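# Load steel nuts onto a scale until needle meets red mark

## Task

Move steel nuts one at a time from the tray onto the scale's dish, and stop at whichever number of nuts puts the needle closest to the red marker. Nothing but those nuts may sit on the dish, and once released each nut may rest only on the dish or on other nuts. When you finish, the scale and all the nuts must be motionless and must stay put without the robot holding them. Anything the robot is touching at the end must not drop by more than about a fingernail's thickness once it is let go, or the task fails. Nothing may be placed on or knocked off the table.

## Robot and tools

Robot: one 7-joint xArm7 arm carrying a two-finger parallel gripper. There is only one arm, so each row or target is a single list.

Frames. The state line reports the gripper in the scene frame: origin on the table surface directly under the arm base, +z up, +y to the left when facing along +x. Positions are in metres, orientation is a quaternion in w,x,y,z order, and velocities are m/s and rad/s. The base may be slightly tilted, and the printed hand position gets less accurate at long reach. The gripper's own axes: fingers point along its +z, and they open and close along its y. end_effector_position is the spot between the finger pads when closed, roughly 2 cm short of the fingertips; closing pushes the tips about 10 mm further along +z.

The 7-number row, used by execute_actions and move: [dx, dy, dz, rx, ry, rz, opening], each a plain number in [-1, 1]. The first six are an offset, expressed in the gripper's own axes, from the gripper pose shown in the most recent result that showed it (before any such result in a scene, or for a second call in one reply, from wherever the gripper is when the action begins). A value of 1.0 equals 0.6 m of travel or 180 degrees of turn; rx, ry, rz form one rotation vector. Every row in a list is counted from that same reference, not chained. Sending all-zero offsets is not a pause: it pulls the gripper back to the reference pose. opening is absolute, not an offset: +1 is fully open (0.084 m), -1 is shut.

execute_actions(actions, pictures). actions holds at most one item. Empty list: just report the state (with pictures). {"rows": [[7 numbers], ...], "steps": n}: 1 to 15 rows, n at most 15 (default 15), at least 3; one row per 1/30 s step, with the last row reused if steps exceed rows. {"steps": n} alone: a wait of up to 300 steps counted from the previous result, including your thinking time. pictures true forces camera images; otherwise images come only with an empty list. A refused call sends nothing.

move(target, speed). target is one 7-number row as above. The gripper follows a straight path toward it lasting 0.5 to 10 s (longer paths are cut off at 10 s). speed is the path's top speed in m/s, 0.002 to 0.5, default 0.25; rotation is capped at twice that in rad/s. The opening is sent when the move starts. The path ignores obstacles; the real gripper lags, drifts and can exceed speed, especially near full reach. Faster moves and targets set deeper past a contact hit and press harder. The result adds a move: line with the ending (done = settled near target; off_target, moving, held, fault) and the limits that acted (paced = sent pose was clipped; held = some steps blocked, after which the arm may lurch quickly), plus distance to target.

wait(seconds): 0 to 10 s of letting the scene run with no new command. zoom_image(camera, region): enlarged view of the latest image from cam_head_left, cam_head_right, cam_high, cam_low or cam_wrist (all 504x504); region is [x0, y0, x1, y1] in pixels from the top-left, at most 504 by 504. read_manual(section): returns only licence text ("licences"); it does not move anything. finished_scene(scene): ends and grades the current scene; irreversible, so call it only when the nuts are settled and the gripper is clear.

Motion details. Each control step the commanded pose is clipped to within 70 mm and 16 degrees of the measured pose, so large offsets need several actions; check the reported pose and command the remainder. Position is prioritised over orientation when both cannot be met. The final 3 steps of each action run after the result is taken, during your reply; only a result with nothing pending shows a Hand target line. Joints move at most 3.14 rad/s. The elbow cannot fully straighten.

Result lines. grip_measured is the actual finger opening on the same -1..+1 scale. To hold a nut, command an opening clearly below grip_measured; a lower value squeezes harder (about 24 N per pad at most). A pose unreachable line and HELD marks mean the clearance check altered or blocked steps. Joint torques are raw drive outputs with offsets and noise, not contact forces. TORQUE FAULT: a joint exceeded its load limit (waist and shoulder 44.5 N m; upper arm roll, elbow, forearm roll 26.7; wrist pitch and wrist roll 17.8, held weight included); the arm backs off, freezes 10 s and drops the rest of the call. MOTOR HOT appears from 65 °C; at 80 °C an OVER-TEMPERATURE FAULT brakes the arm until it cools, so avoid holding loads for long.

Things to avoid: dropping nuts from a height, slamming or pushing hard into the scale or tray, pressing down on the dish at the end, leaving a nut in the gripper or resting on the fingers, and anything leaving the table. Loose objects may occasionally get a small nudge, so watch the cameras and let the needle settle before counting.

Each tool is called after "Emit:" by a JSON object that holds its "op" and its "data".

## Session

Emit:
{"op": "execute_actions", "data": {"actions": []}}

Scene clock: 0.00 s of 7600.00 s.
end_effector_position=(+0.6278, +0.2166, +0.3314) grip_measured=+1.00 end_effector_quat_wxyz=(+0.427, +0.807, +0.073, +0.402) end_effector_velocity=(+0.000, -0.001, +0.001) end_effector_angular_velocity=(-0.001, -0.000, -0.002)
Joint positions: [ 0.618  0.556  0.018  1.51  -1.414  1.233  1.225  0.084]
Joint velocities: [-0.    -0.001 -0.001 -0.     0.001  0.001 -0.    -0.   ]
Joint torques (N m, as the arm reports them, + toward a larger angle): no reading
Hand target: +0.628, +0.217, +0.331; +0.427, +0.807, +0.073, +0.402

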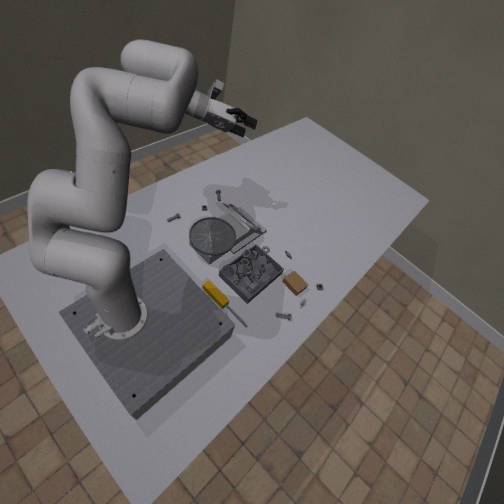

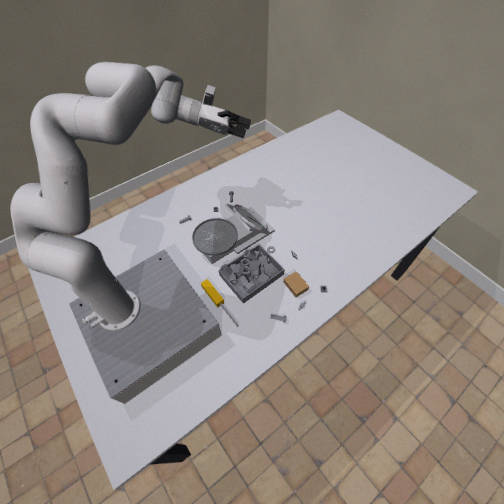

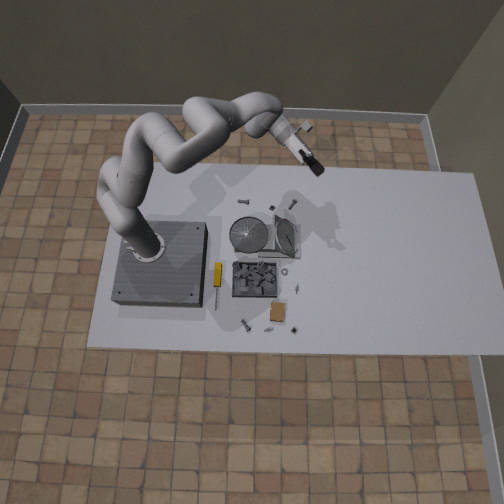

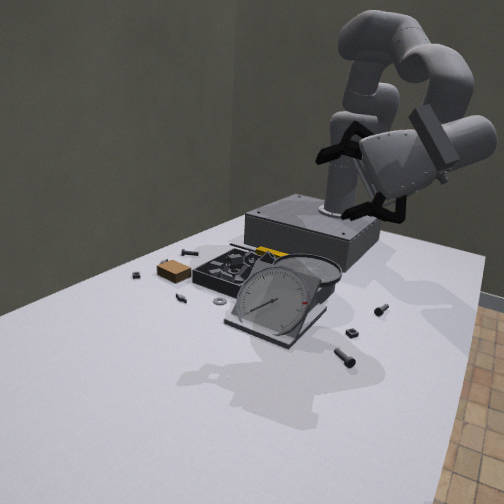

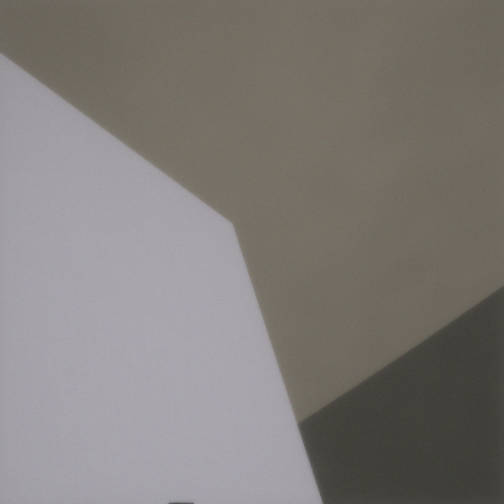

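Emit:
{"op": "move", "data": {"target": [-0.567,0.344,0.083,0.428,0.013,-0.379,1]}}

Emit:
{"op": "zoom_image", "data": {"camera": "cam_low", "region": [200, 230, 360, 360]}}

Scene clock: 4.33 s of 7600.00 s.
end_effector_position=(+0.3906, -0.1014, +0.2729) grip_measured=+1.00 end_effector_quat_wxyz=(+0.004, +0.708, +0.706, +0.000) end_effector_velocity=(-0.001, -0.002, -0.000) end_effector_angular_velocity=(+0.001, +0.005, -0.001)
Joint positions: [ 0.396 -0.198 -0.649  0.788 -0.143  0.952 -1.71   0.084]
Joint velocities: [-0.002  0.004 -0.004  0.004  0.002  0.005 -0.007 -0.   ]
Joint torques (N m, as the arm reports them, + toward a larger angle): [  0.22 -14.12   3.69  14.06   0.35  -2.73  -0.56]
Hand target: +0.391, -0.102, +0.273; +0.003, +0.709, +0.706, +0.000
Off the commanded pose: 0.003 m, 0 deg.
Kept back: nothing.
move: done

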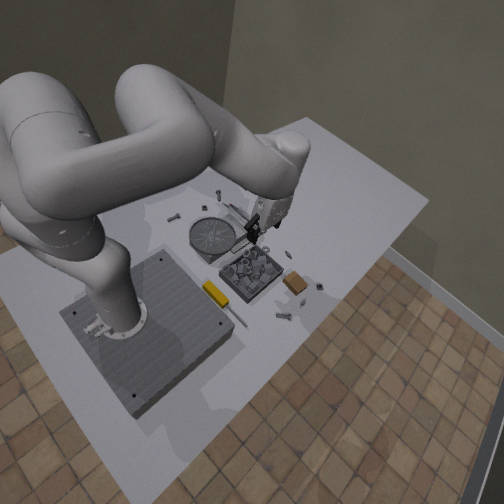

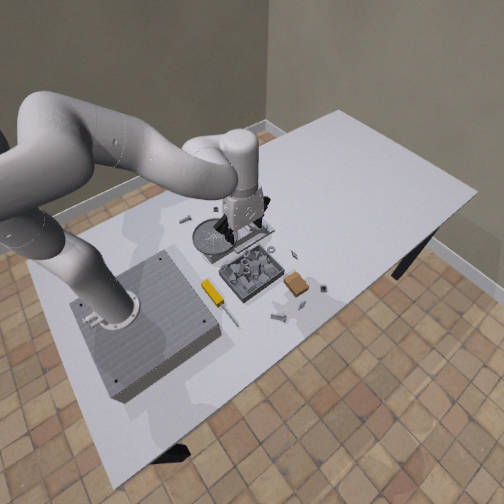

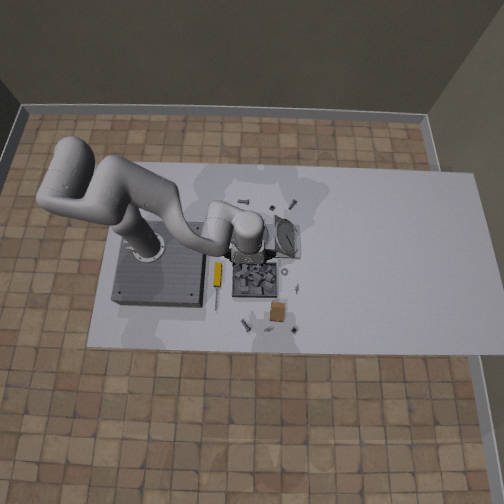

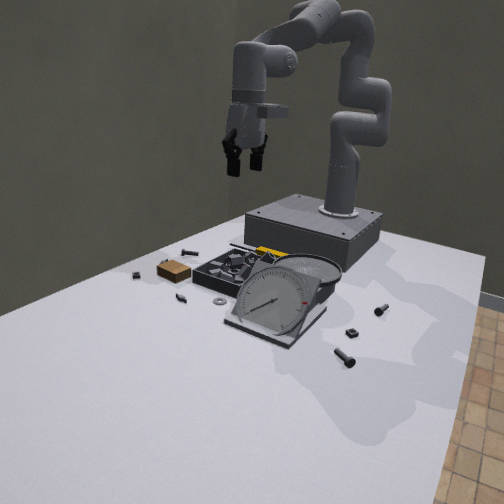

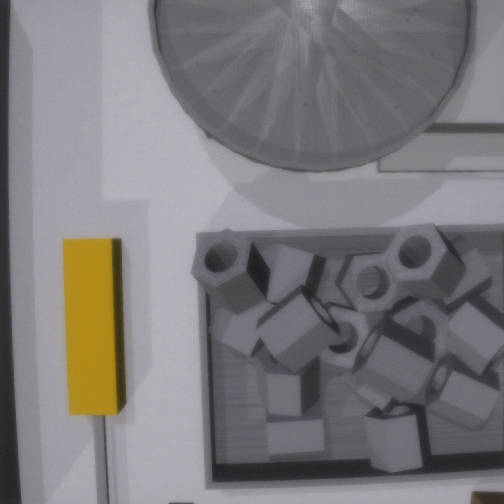

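Region (200, 230, 360, 360) of cam_low's 504x504 image, scaled by 3.150, with more detail than that image has; it fills the top 410 rows of this view, and the rest is white.

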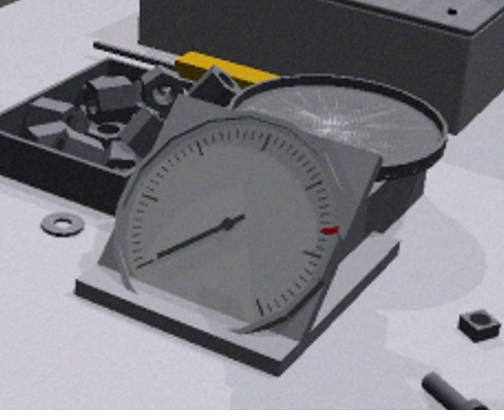

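Emit:
{"op": "move", "data": {"target": [-0.071,0.085,0.27,0,0,0,0.2]}}

Scene clock: 5.87 s of 7600.00 s.
end_effector_position=(+0.4420, -0.1448, +0.1112) grip_measured=+0.19 end_effector_quat_wxyz=(+0.004, +0.708, +0.706, -0.000) end_effector_velocity=(-0.000, +0.002, -0.003) end_effector_angular_velocity=(+0.004, +0.004, +0.005)
Joint positions: [ 0.27   0.435 -0.585  0.896  0.448  0.572 -2.207  0.052]
Joint velocities: [-0.005  0.007  0.008  0.003  0.006  0.001 -0.007 -0.   ]
Joint torques (N m, as the arm reports them, + toward a larger angle): [  0.26 -26.84  -6.66  11.11   0.32  -2.77  -0.74]
Hand target: +0.442, -0.145, +0.111; +0.004, +0.708, +0.706, -0.000
Off the commanded pose: 0.000 m, 0 deg.
Kept back: nothing.
move: done

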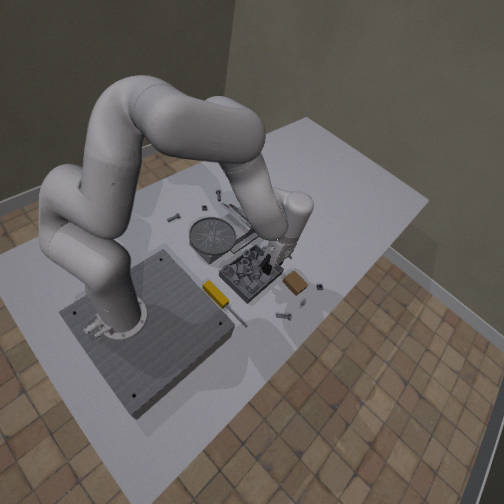

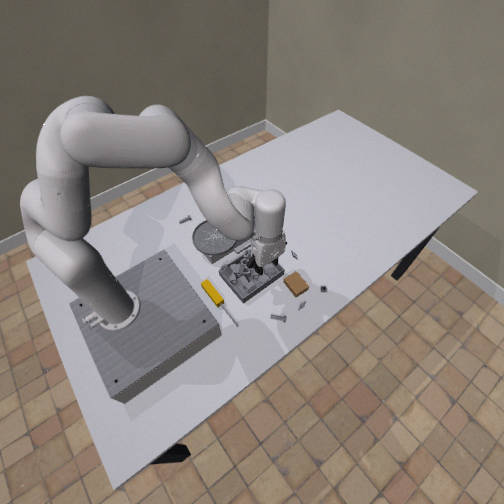

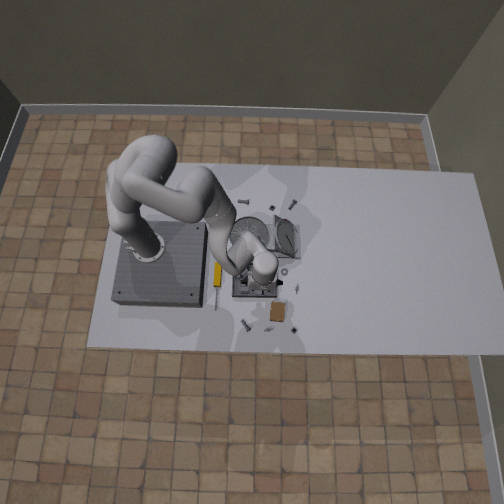

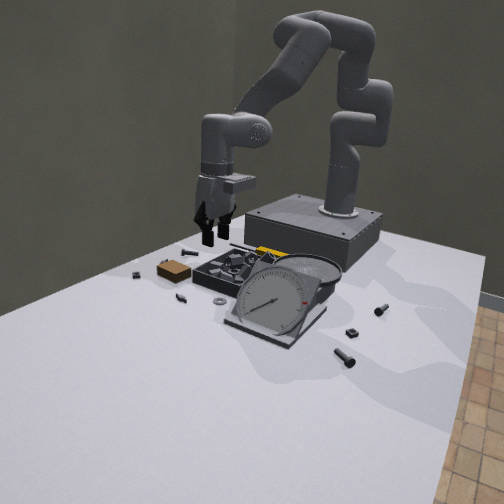

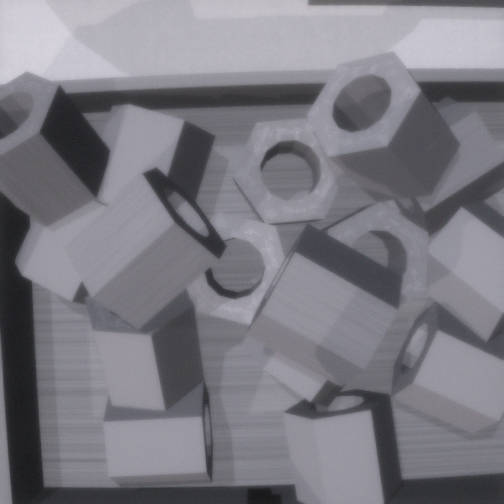

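Emit:
{"op": "move", "data": {"target": [0,0,0.132,0,0,0,0.2], "speed": 0.08}}

Emit:
{"op": "move", "data": {"target": [0,0,0,0,0,0,-0.7]}}

Emit:
{"op": "move", "data": {"target": [0,0,-0.22,0,0,0,-0.7], "speed": 0.18}}

Emit:
{"op": "move", "data": {"target": [0.43,-0.045,0,0,0,0,-0.7]}}

Scene clock: 7.50 s of 7600.00 s.
end_effector_position=(+0.4415, -0.1455, +0.0316) grip_measured=+0.19 end_effector_quat_wxyz=(+0.004, +0.708, +0.706, -0.001) end_effector_velocity=(+0.003, +0.000, +0.001) end_effector_angular_velocity=(-0.001, -0.007, +0.003)
Joint positions: [ 0.148  0.647 -0.421  0.947  0.648  0.423 -2.352  0.052]
Joint velocities: [-0.     0.     0.002  0.006  0.001 -0.002 -0.002 -0.   ]
Joint torques (N m, as the arm reports them, + toward a larger angle): [  0.99 -31.45  -6.59   9.7    0.52  -2.72  -0.56]
Hand target: +0.442, -0.145, +0.032; +0.004, +0.708, +0.706, -0.000
Off the commanded pose: 0.001 m, 0 deg.
Kept back: nothing.
move: done

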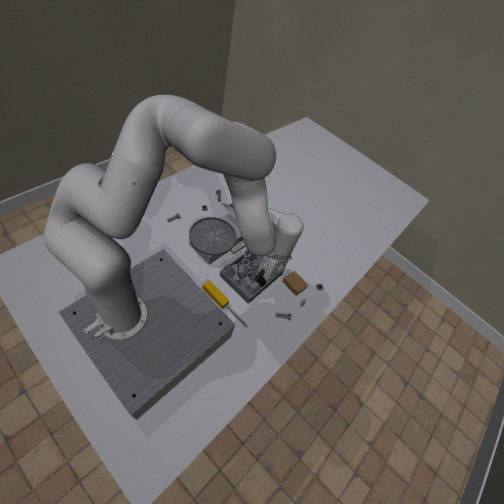

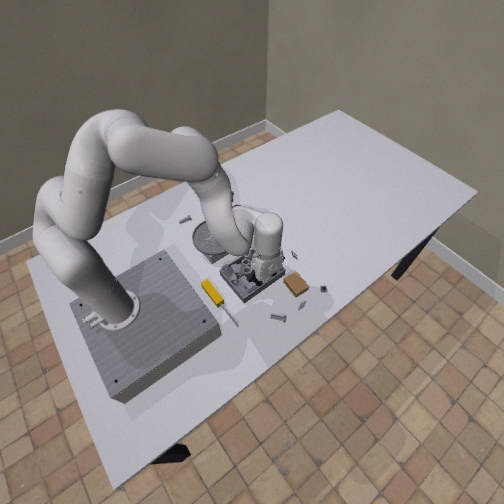

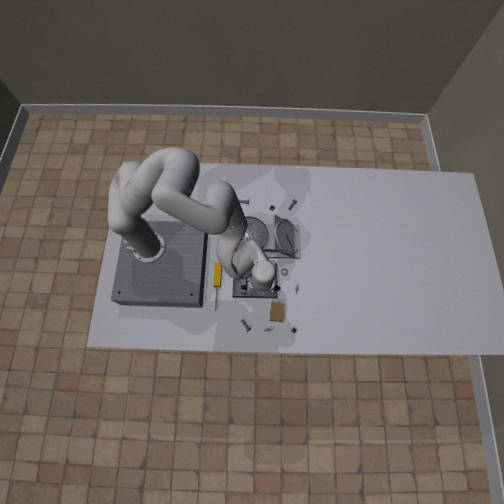

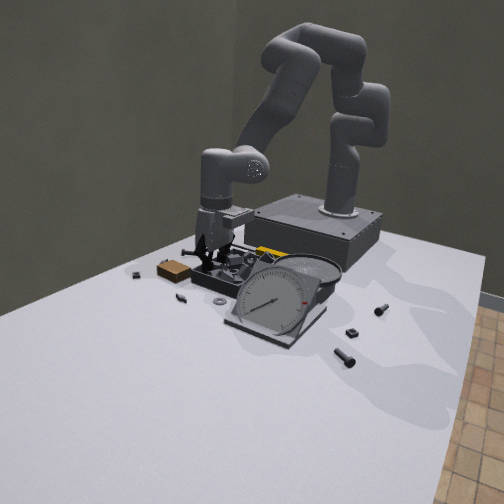

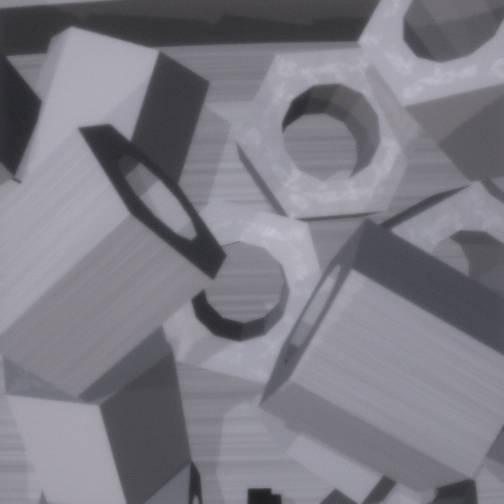

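Scene clock: 8.00 s of 7600.00 s.
end_effector_position=(+0.4418, -0.1454, +0.0317) grip_measured=-0.25 end_effector_quat_wxyz=(+0.004, +0.708, +0.706, -0.001) end_effector_velocity=(-0.000, +0.000, -0.000) end_effector_angular_velocity=(+0.001, +0.001, +0.001)
Joint positions: [ 0.148  0.647 -0.421  0.947  0.648  0.423 -2.351  0.033]
Joint velocities: [ 0.001 -0.    -0.    -0.    -0.     0.001 -0.     0.   ]
Joint torques (N m, as the arm reports them, + toward a larger angle): [ -0.15 -29.57  -7.8    8.56   0.32  -2.73  -0.55]
Hand target: +0.441, -0.146, +0.032; +0.004, +0.708, +0.706, -0.001
Off the commanded pose: 0.000 m, 0 deg.
Kept back: nothing.
move: done

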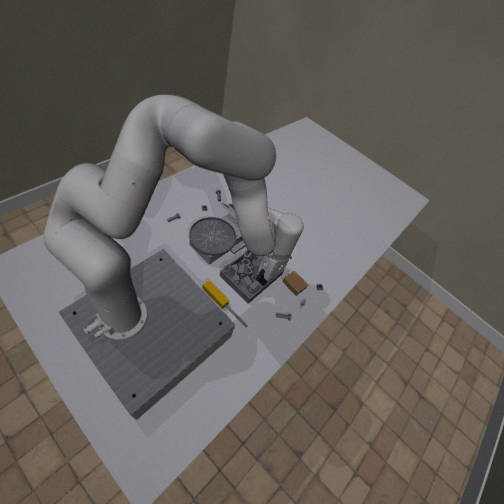

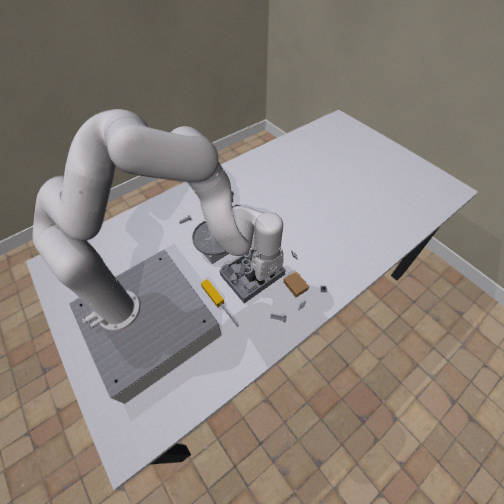

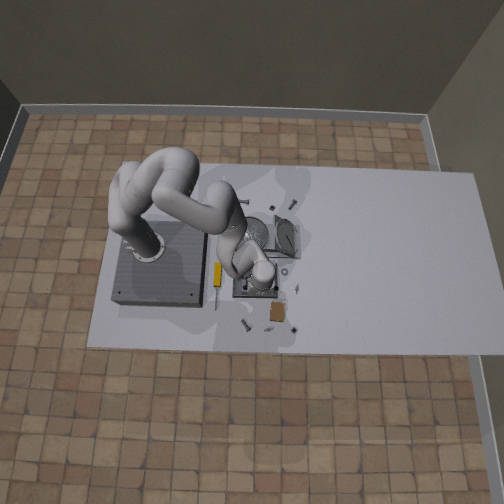

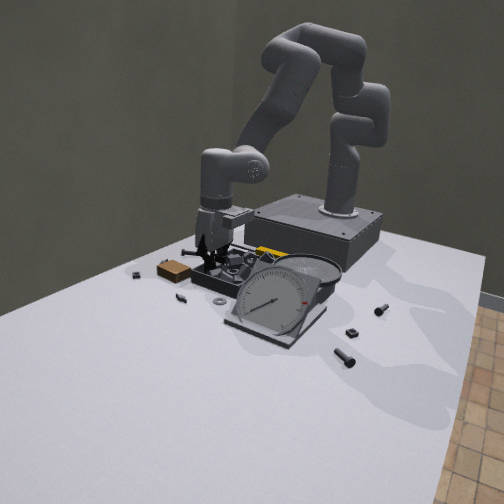

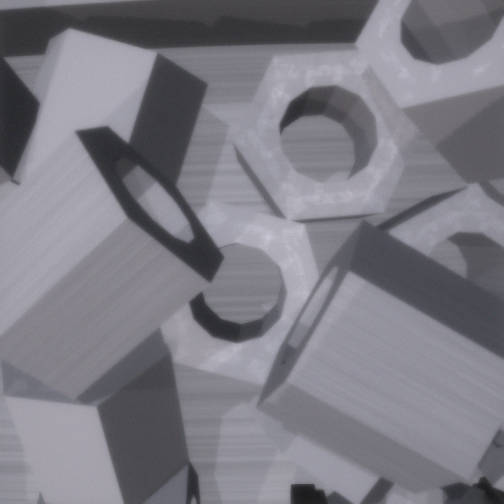

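Scene clock: 9.23 s of 7600.00 s.
end_effector_position=(+0.4412, -0.1445, +0.1634) grip_measured=-0.25 end_effector_quat_wxyz=(+0.003, +0.708, +0.706, -0.001) end_effector_velocity=(+0.002, -0.002, +0.004) end_effector_angular_velocity=(-0.003, -0.008, -0.004)
Joint positions: [ 0.317  0.294 -0.655  0.897  0.285  0.684 -2.092  0.033]
Joint velocities: [ 0.001 -0.006 -0.005  0.004 -0.006  0.001  0.005  0.   ]
Joint torques (N m, as the arm reports them, + toward a larger angle): [  0.39 -24.27  -4.75  12.49   0.62  -2.97  -0.62]
Hand target: +0.442, -0.145, +0.164; +0.004, +0.708, +0.706, -0.000
Off the commanded pose: 0.000 m, 0 deg.
Kept back: nothing.
move: done

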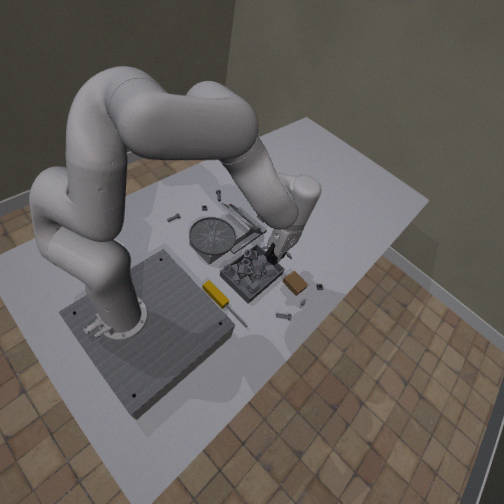

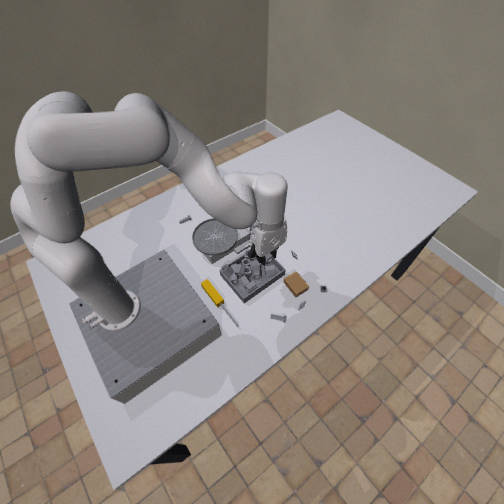

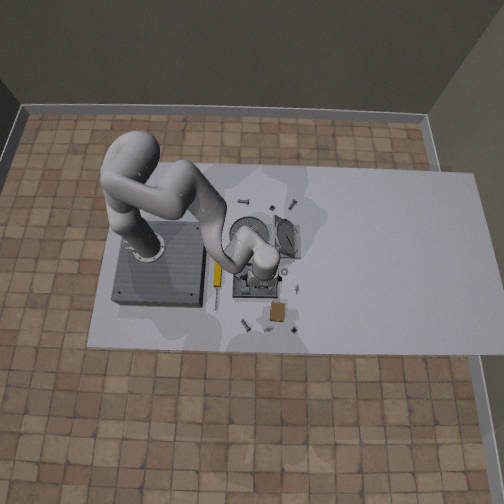

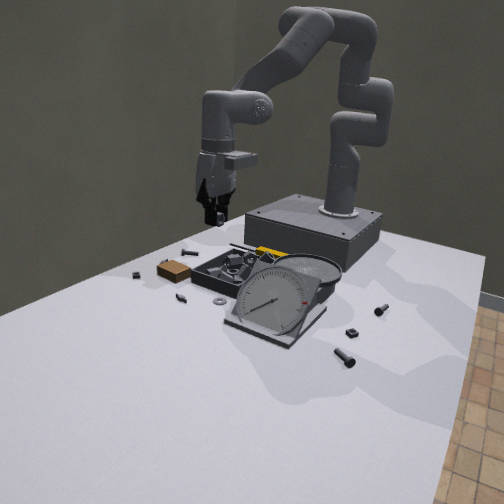

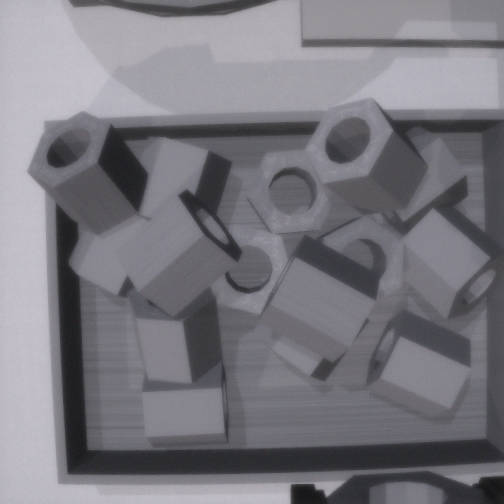

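Scene clock: 10.73 s of 7600.00 s.
end_effector_position=(+0.4147, +0.1135, +0.1621) grip_measured=-0.25 end_effector_quat_wxyz=(+0.002, +0.709, +0.705, +0.000) end_effector_velocity=(-0.000, +0.007, +0.001) end_effector_angular_velocity=(+0.001, -0.003, +0.007)
Joint positions: [ 0.738  0.154 -0.486  0.76   0.133  0.628 -1.4    0.033]
Joint velocities: [ 0.008  0.002  0.007  0.004  0.    -0.001  0.008  0.   ]
Joint torques (N m, as the arm reports them, + toward a larger angle): [ -0.26 -23.65  -1.61  12.32   0.45  -3.06  -0.7 ]
Hand target: +0.415, +0.115, +0.162; +0.002, +0.708, +0.706, +0.000
Off the commanded pose: 0.000 m, 0 deg.
Kept back: nothing.
move: done

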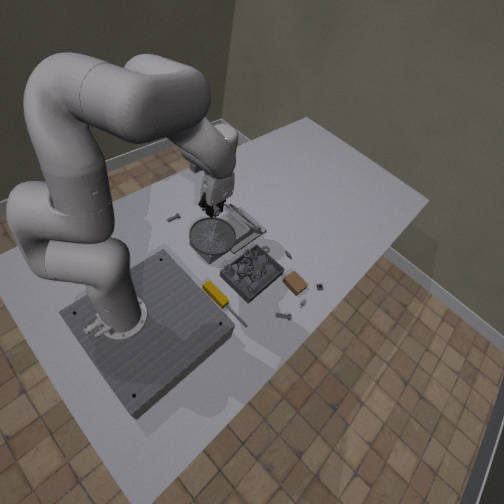

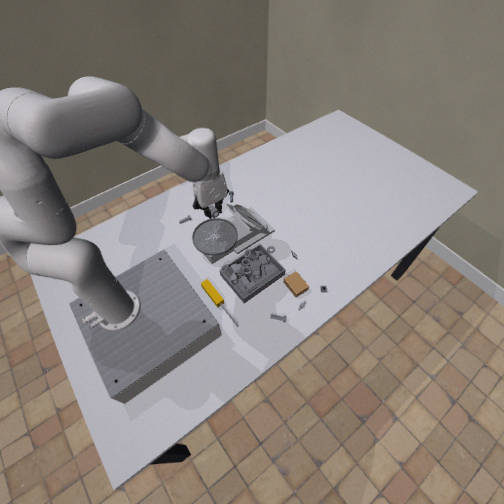

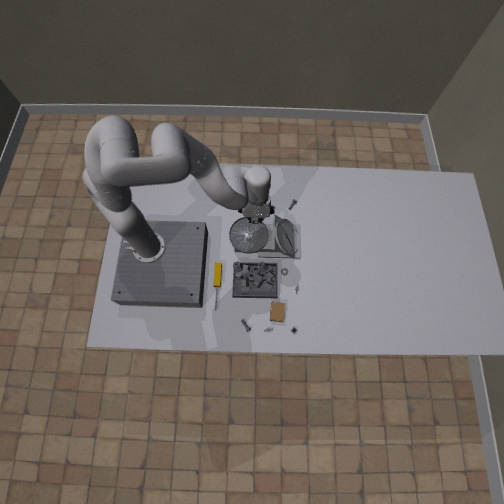

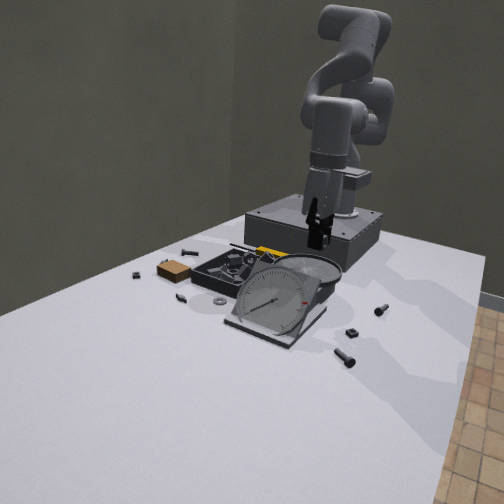

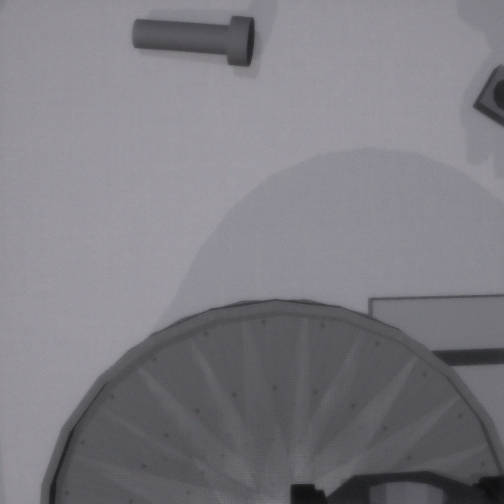

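Emit:
{"op": "move", "data": {"target": [0,0,0.09,0,0,0,-0.7], "speed": 0.05}}

Emit:
{"op": "execute_actions", "data": {"actions": [{"rows":[[0,0,0,0,0,0,0.1]],"steps":10}]}}

Emit:
{"op": "move", "data": {"target": [-0.31,0,-0.25,0,0,0,0.2]}}

Scene clock: 12.60 s of 7600.00 s.
end_effector_position=(+0.4149, +0.1134, +0.1082) grip_measured=-0.25 end_effector_quat_wxyz=(+0.002, +0.709, +0.705, +0.000) end_effector_velocity=(+0.000, +0.000, -0.001) end_effector_angular_velocity=(+0.001, -0.001, +0.002)
Joint positions: [ 0.695  0.308 -0.421  0.752  0.282  0.485 -1.508  0.033]
Joint velocities: [-0.002  0.003  0.003  0.001  0.005 -0.004 -0.005 -0.   ]
Joint torques (N m, as the arm reports them, + toward a larger angle): [  0.31 -25.78  -3.45  10.95   0.57  -2.97  -0.59]
Hand target: +0.415, +0.113, +0.108; +0.002, +0.709, +0.705, +0.000
Off the commanded pose: 0.000 m, 0 deg.
Kept back: nothing.
move: done

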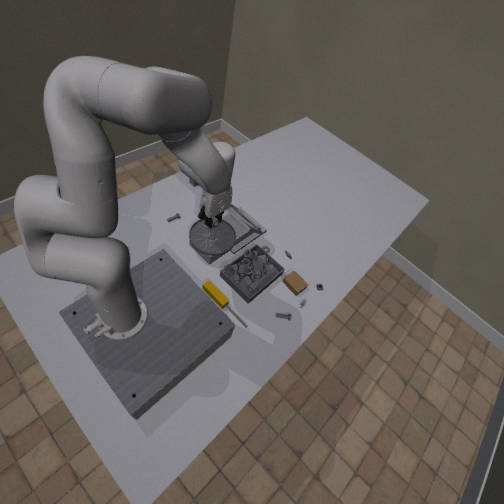

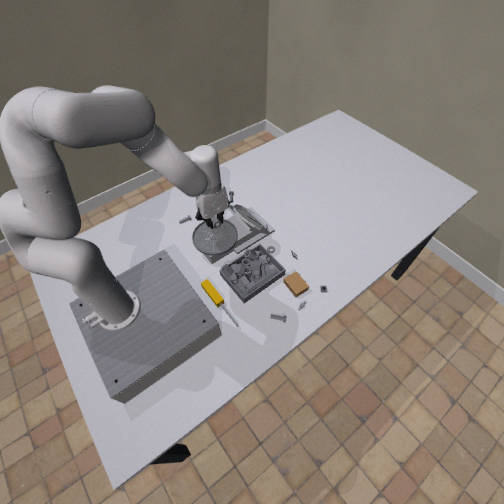

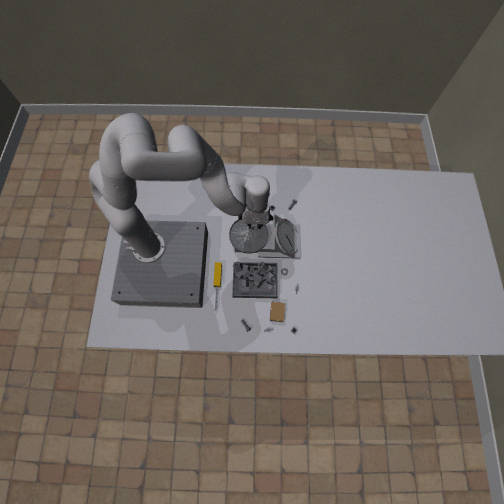

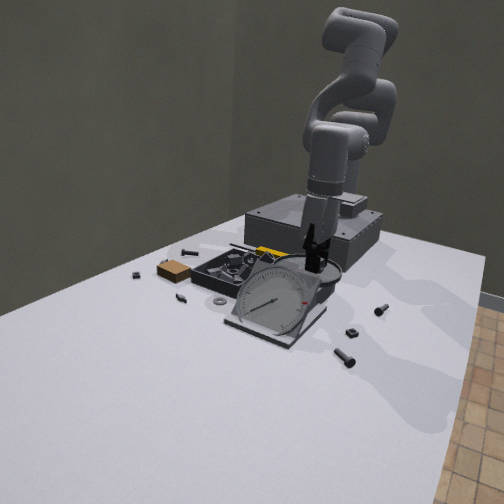

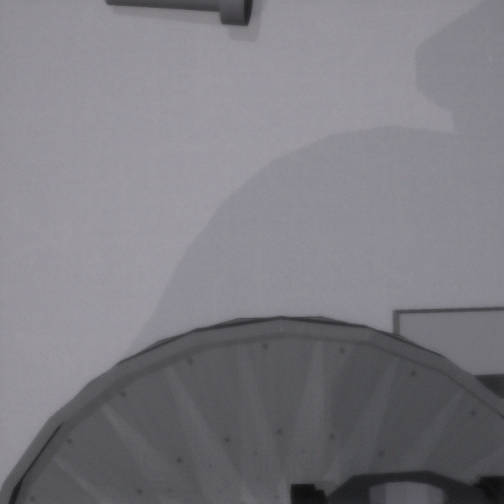

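Scene clock: 12.83 s of 7600.00 s.
end_effector_position=(+0.4153, +0.1135, +0.1085) grip_measured=+0.09 end_effector_quat_wxyz=(+0.002, +0.709, +0.705, +0.001) end_effector_velocity=(-0.003, -0.000, -0.002) end_effector_angular_velocity=(-0.003, +0.007, +0.001)
Joint positions: [ 0.695  0.308 -0.421  0.752  0.282  0.485 -1.508  0.048]
Joint velocities: [ 0.002  0.003  0.    -0.003  0.     0.001  0.     0.   ]
Joint torques (N m, as the arm reports them, + toward a larger angle): [  0.63 -25.83  -3.16  10.8    0.58  -2.77  -0.56]
Steps of this call (steps 1 to 7: the first 7 steps of this action). Readings (end_effector_position):
1: (+0.4149, +0.1134, +0.1082)
2: (+0.4149, +0.1134, +0.1082)
4: (+0.4152, +0.1135, +0.1085)
7: the state above

Scene clock: 14.50 s of 7600.00 s.
end_effector_position=(+0.4139, -0.0723, +0.2588) grip_measured=+0.19 end_effector_quat_wxyz=(+0.003, +0.709, +0.705, -0.000) end_effector_velocity=(+0.001, -0.005, +0.004) end_effector_angular_velocity=(-0.000, -0.007, -0.007)
Joint positions: [ 0.508 -0.105 -0.691  0.824 -0.081  0.91  -1.679  0.052]
Joint velocities: [-0.006 -0.006 -0.006  0.008 -0.003  0.005 -0.003  0.   ]
Joint torques (N m, as the arm reports them, + toward a larger angle): [  0.22 -15.55   1.89  13.92   0.75  -2.92  -0.43]
Hand target: +0.414, -0.073, +0.259; +0.003, +0.709, +0.705, +0.000
Off your previous action's commanded pose: 0.000 m, 0 deg at its last step (step 3 of this call).
Off the commanded pose: 0.001 m, 0 deg.
Kept back: nothing.
move: done

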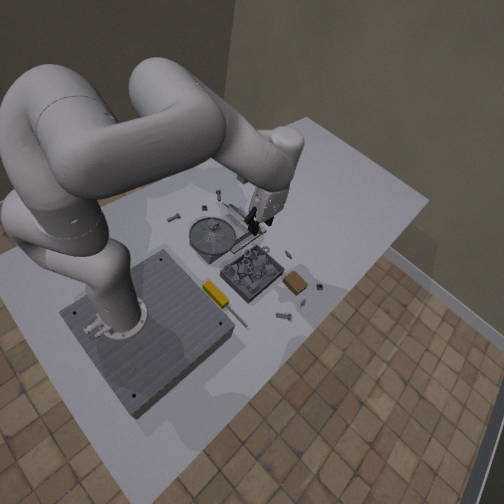

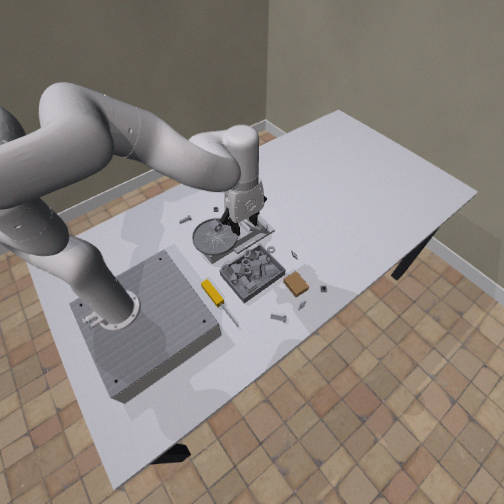

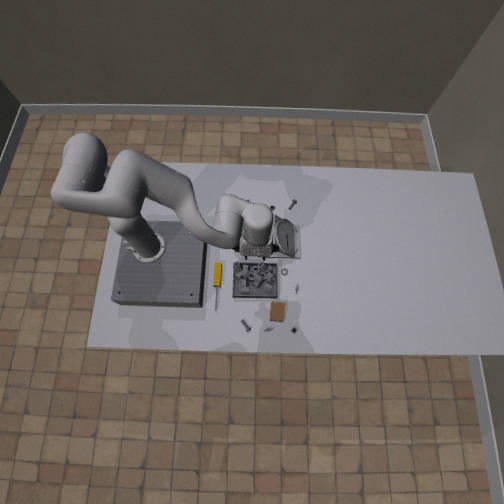

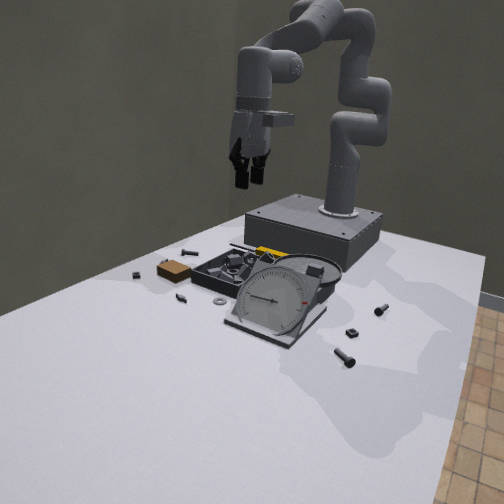

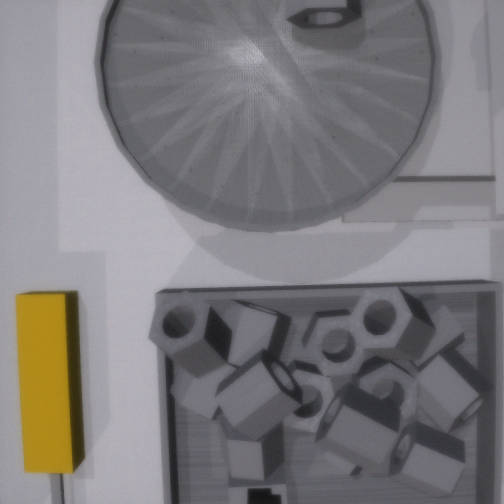

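Emit:
{"op": "zoom_image", "data": {"camera": "cam_wrist", "region": [150,280,504,504]}}

Emit:
{"op": "zoom_image", "data": {"camera": "cam_low", "region": [220,250,340,350]}}

Region (150, 280, 504, 504) of cam_wrist's 504x504 image, scaled by 1.424, with more detail than that image has; it fills the top 319 rows of this view, and the rest is white.

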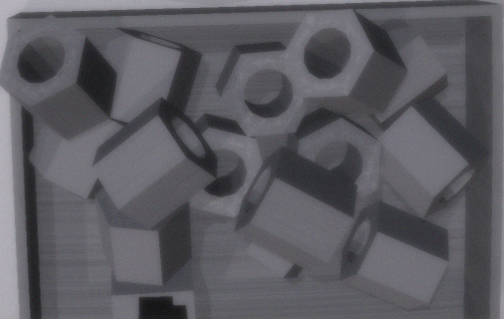

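Region (220, 250, 340, 350) of cam_low's 504x504 image, scaled by 4.200, with more detail than that image has.

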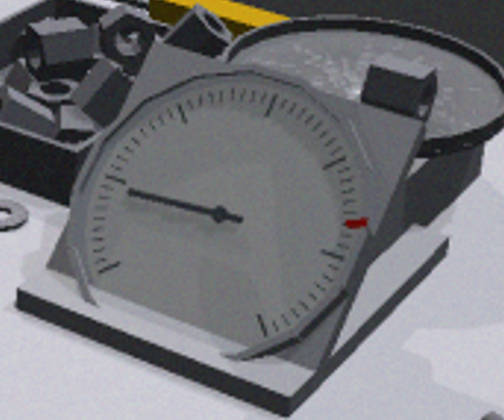

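Emit:
{"op": "move", "data": {"target": [-0.034,0.04,0.25,0,0,-0.36,0.2]}}

Scene clock: 17.47 s of 7600.00 s.
end_effector_position=(+0.4381, -0.0935, +0.1089) grip_measured=+0.19 end_effector_quat_wxyz=(+0.002, +0.220, +0.975, -0.002) end_effector_velocity=(-0.001, +0.001, -0.001) end_effector_angular_velocity=(+0.005, +0.002, +0.008)
Joint positions: [ 0.313  0.377 -0.515  0.826  0.373  0.527 -3.178  0.052]
Joint velocities: [-0.005  0.001  0.006 -0.     0.005  0.001 -0.012  0.   ]
Joint torques (N m, as the arm reports them, + toward a larger angle): [  0.06 -26.07  -4.89  10.91   0.47  -2.71  -0.63]
Hand target: +0.438, -0.093, +0.109; +0.002, +0.220, +0.975, -0.002
Off the commanded pose: 0.000 m, 0 deg.
Kept back: nothing.
move: done

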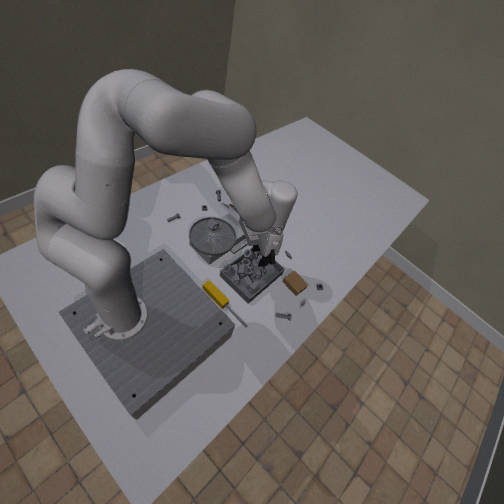

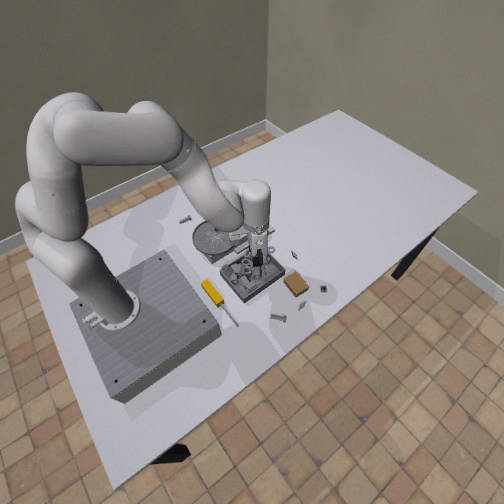

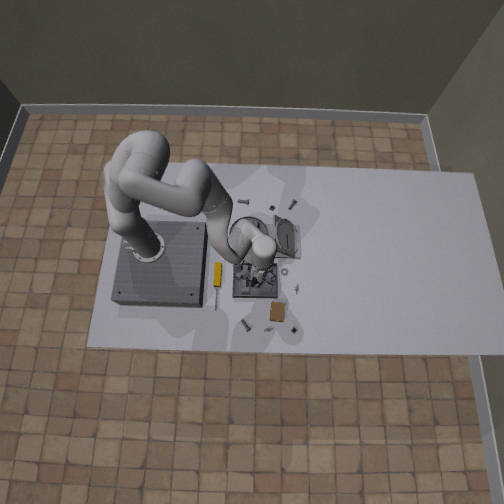

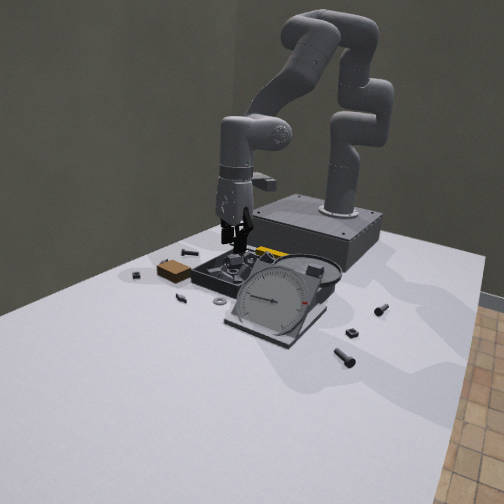

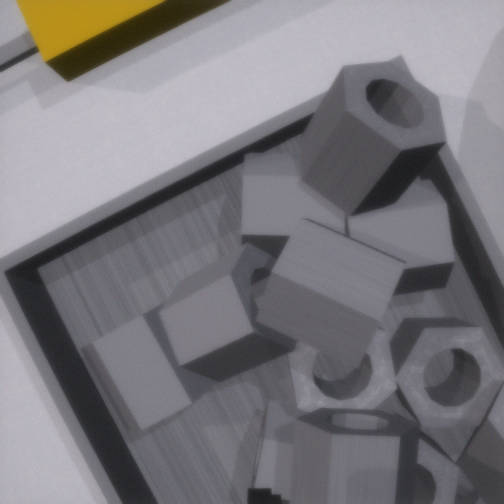

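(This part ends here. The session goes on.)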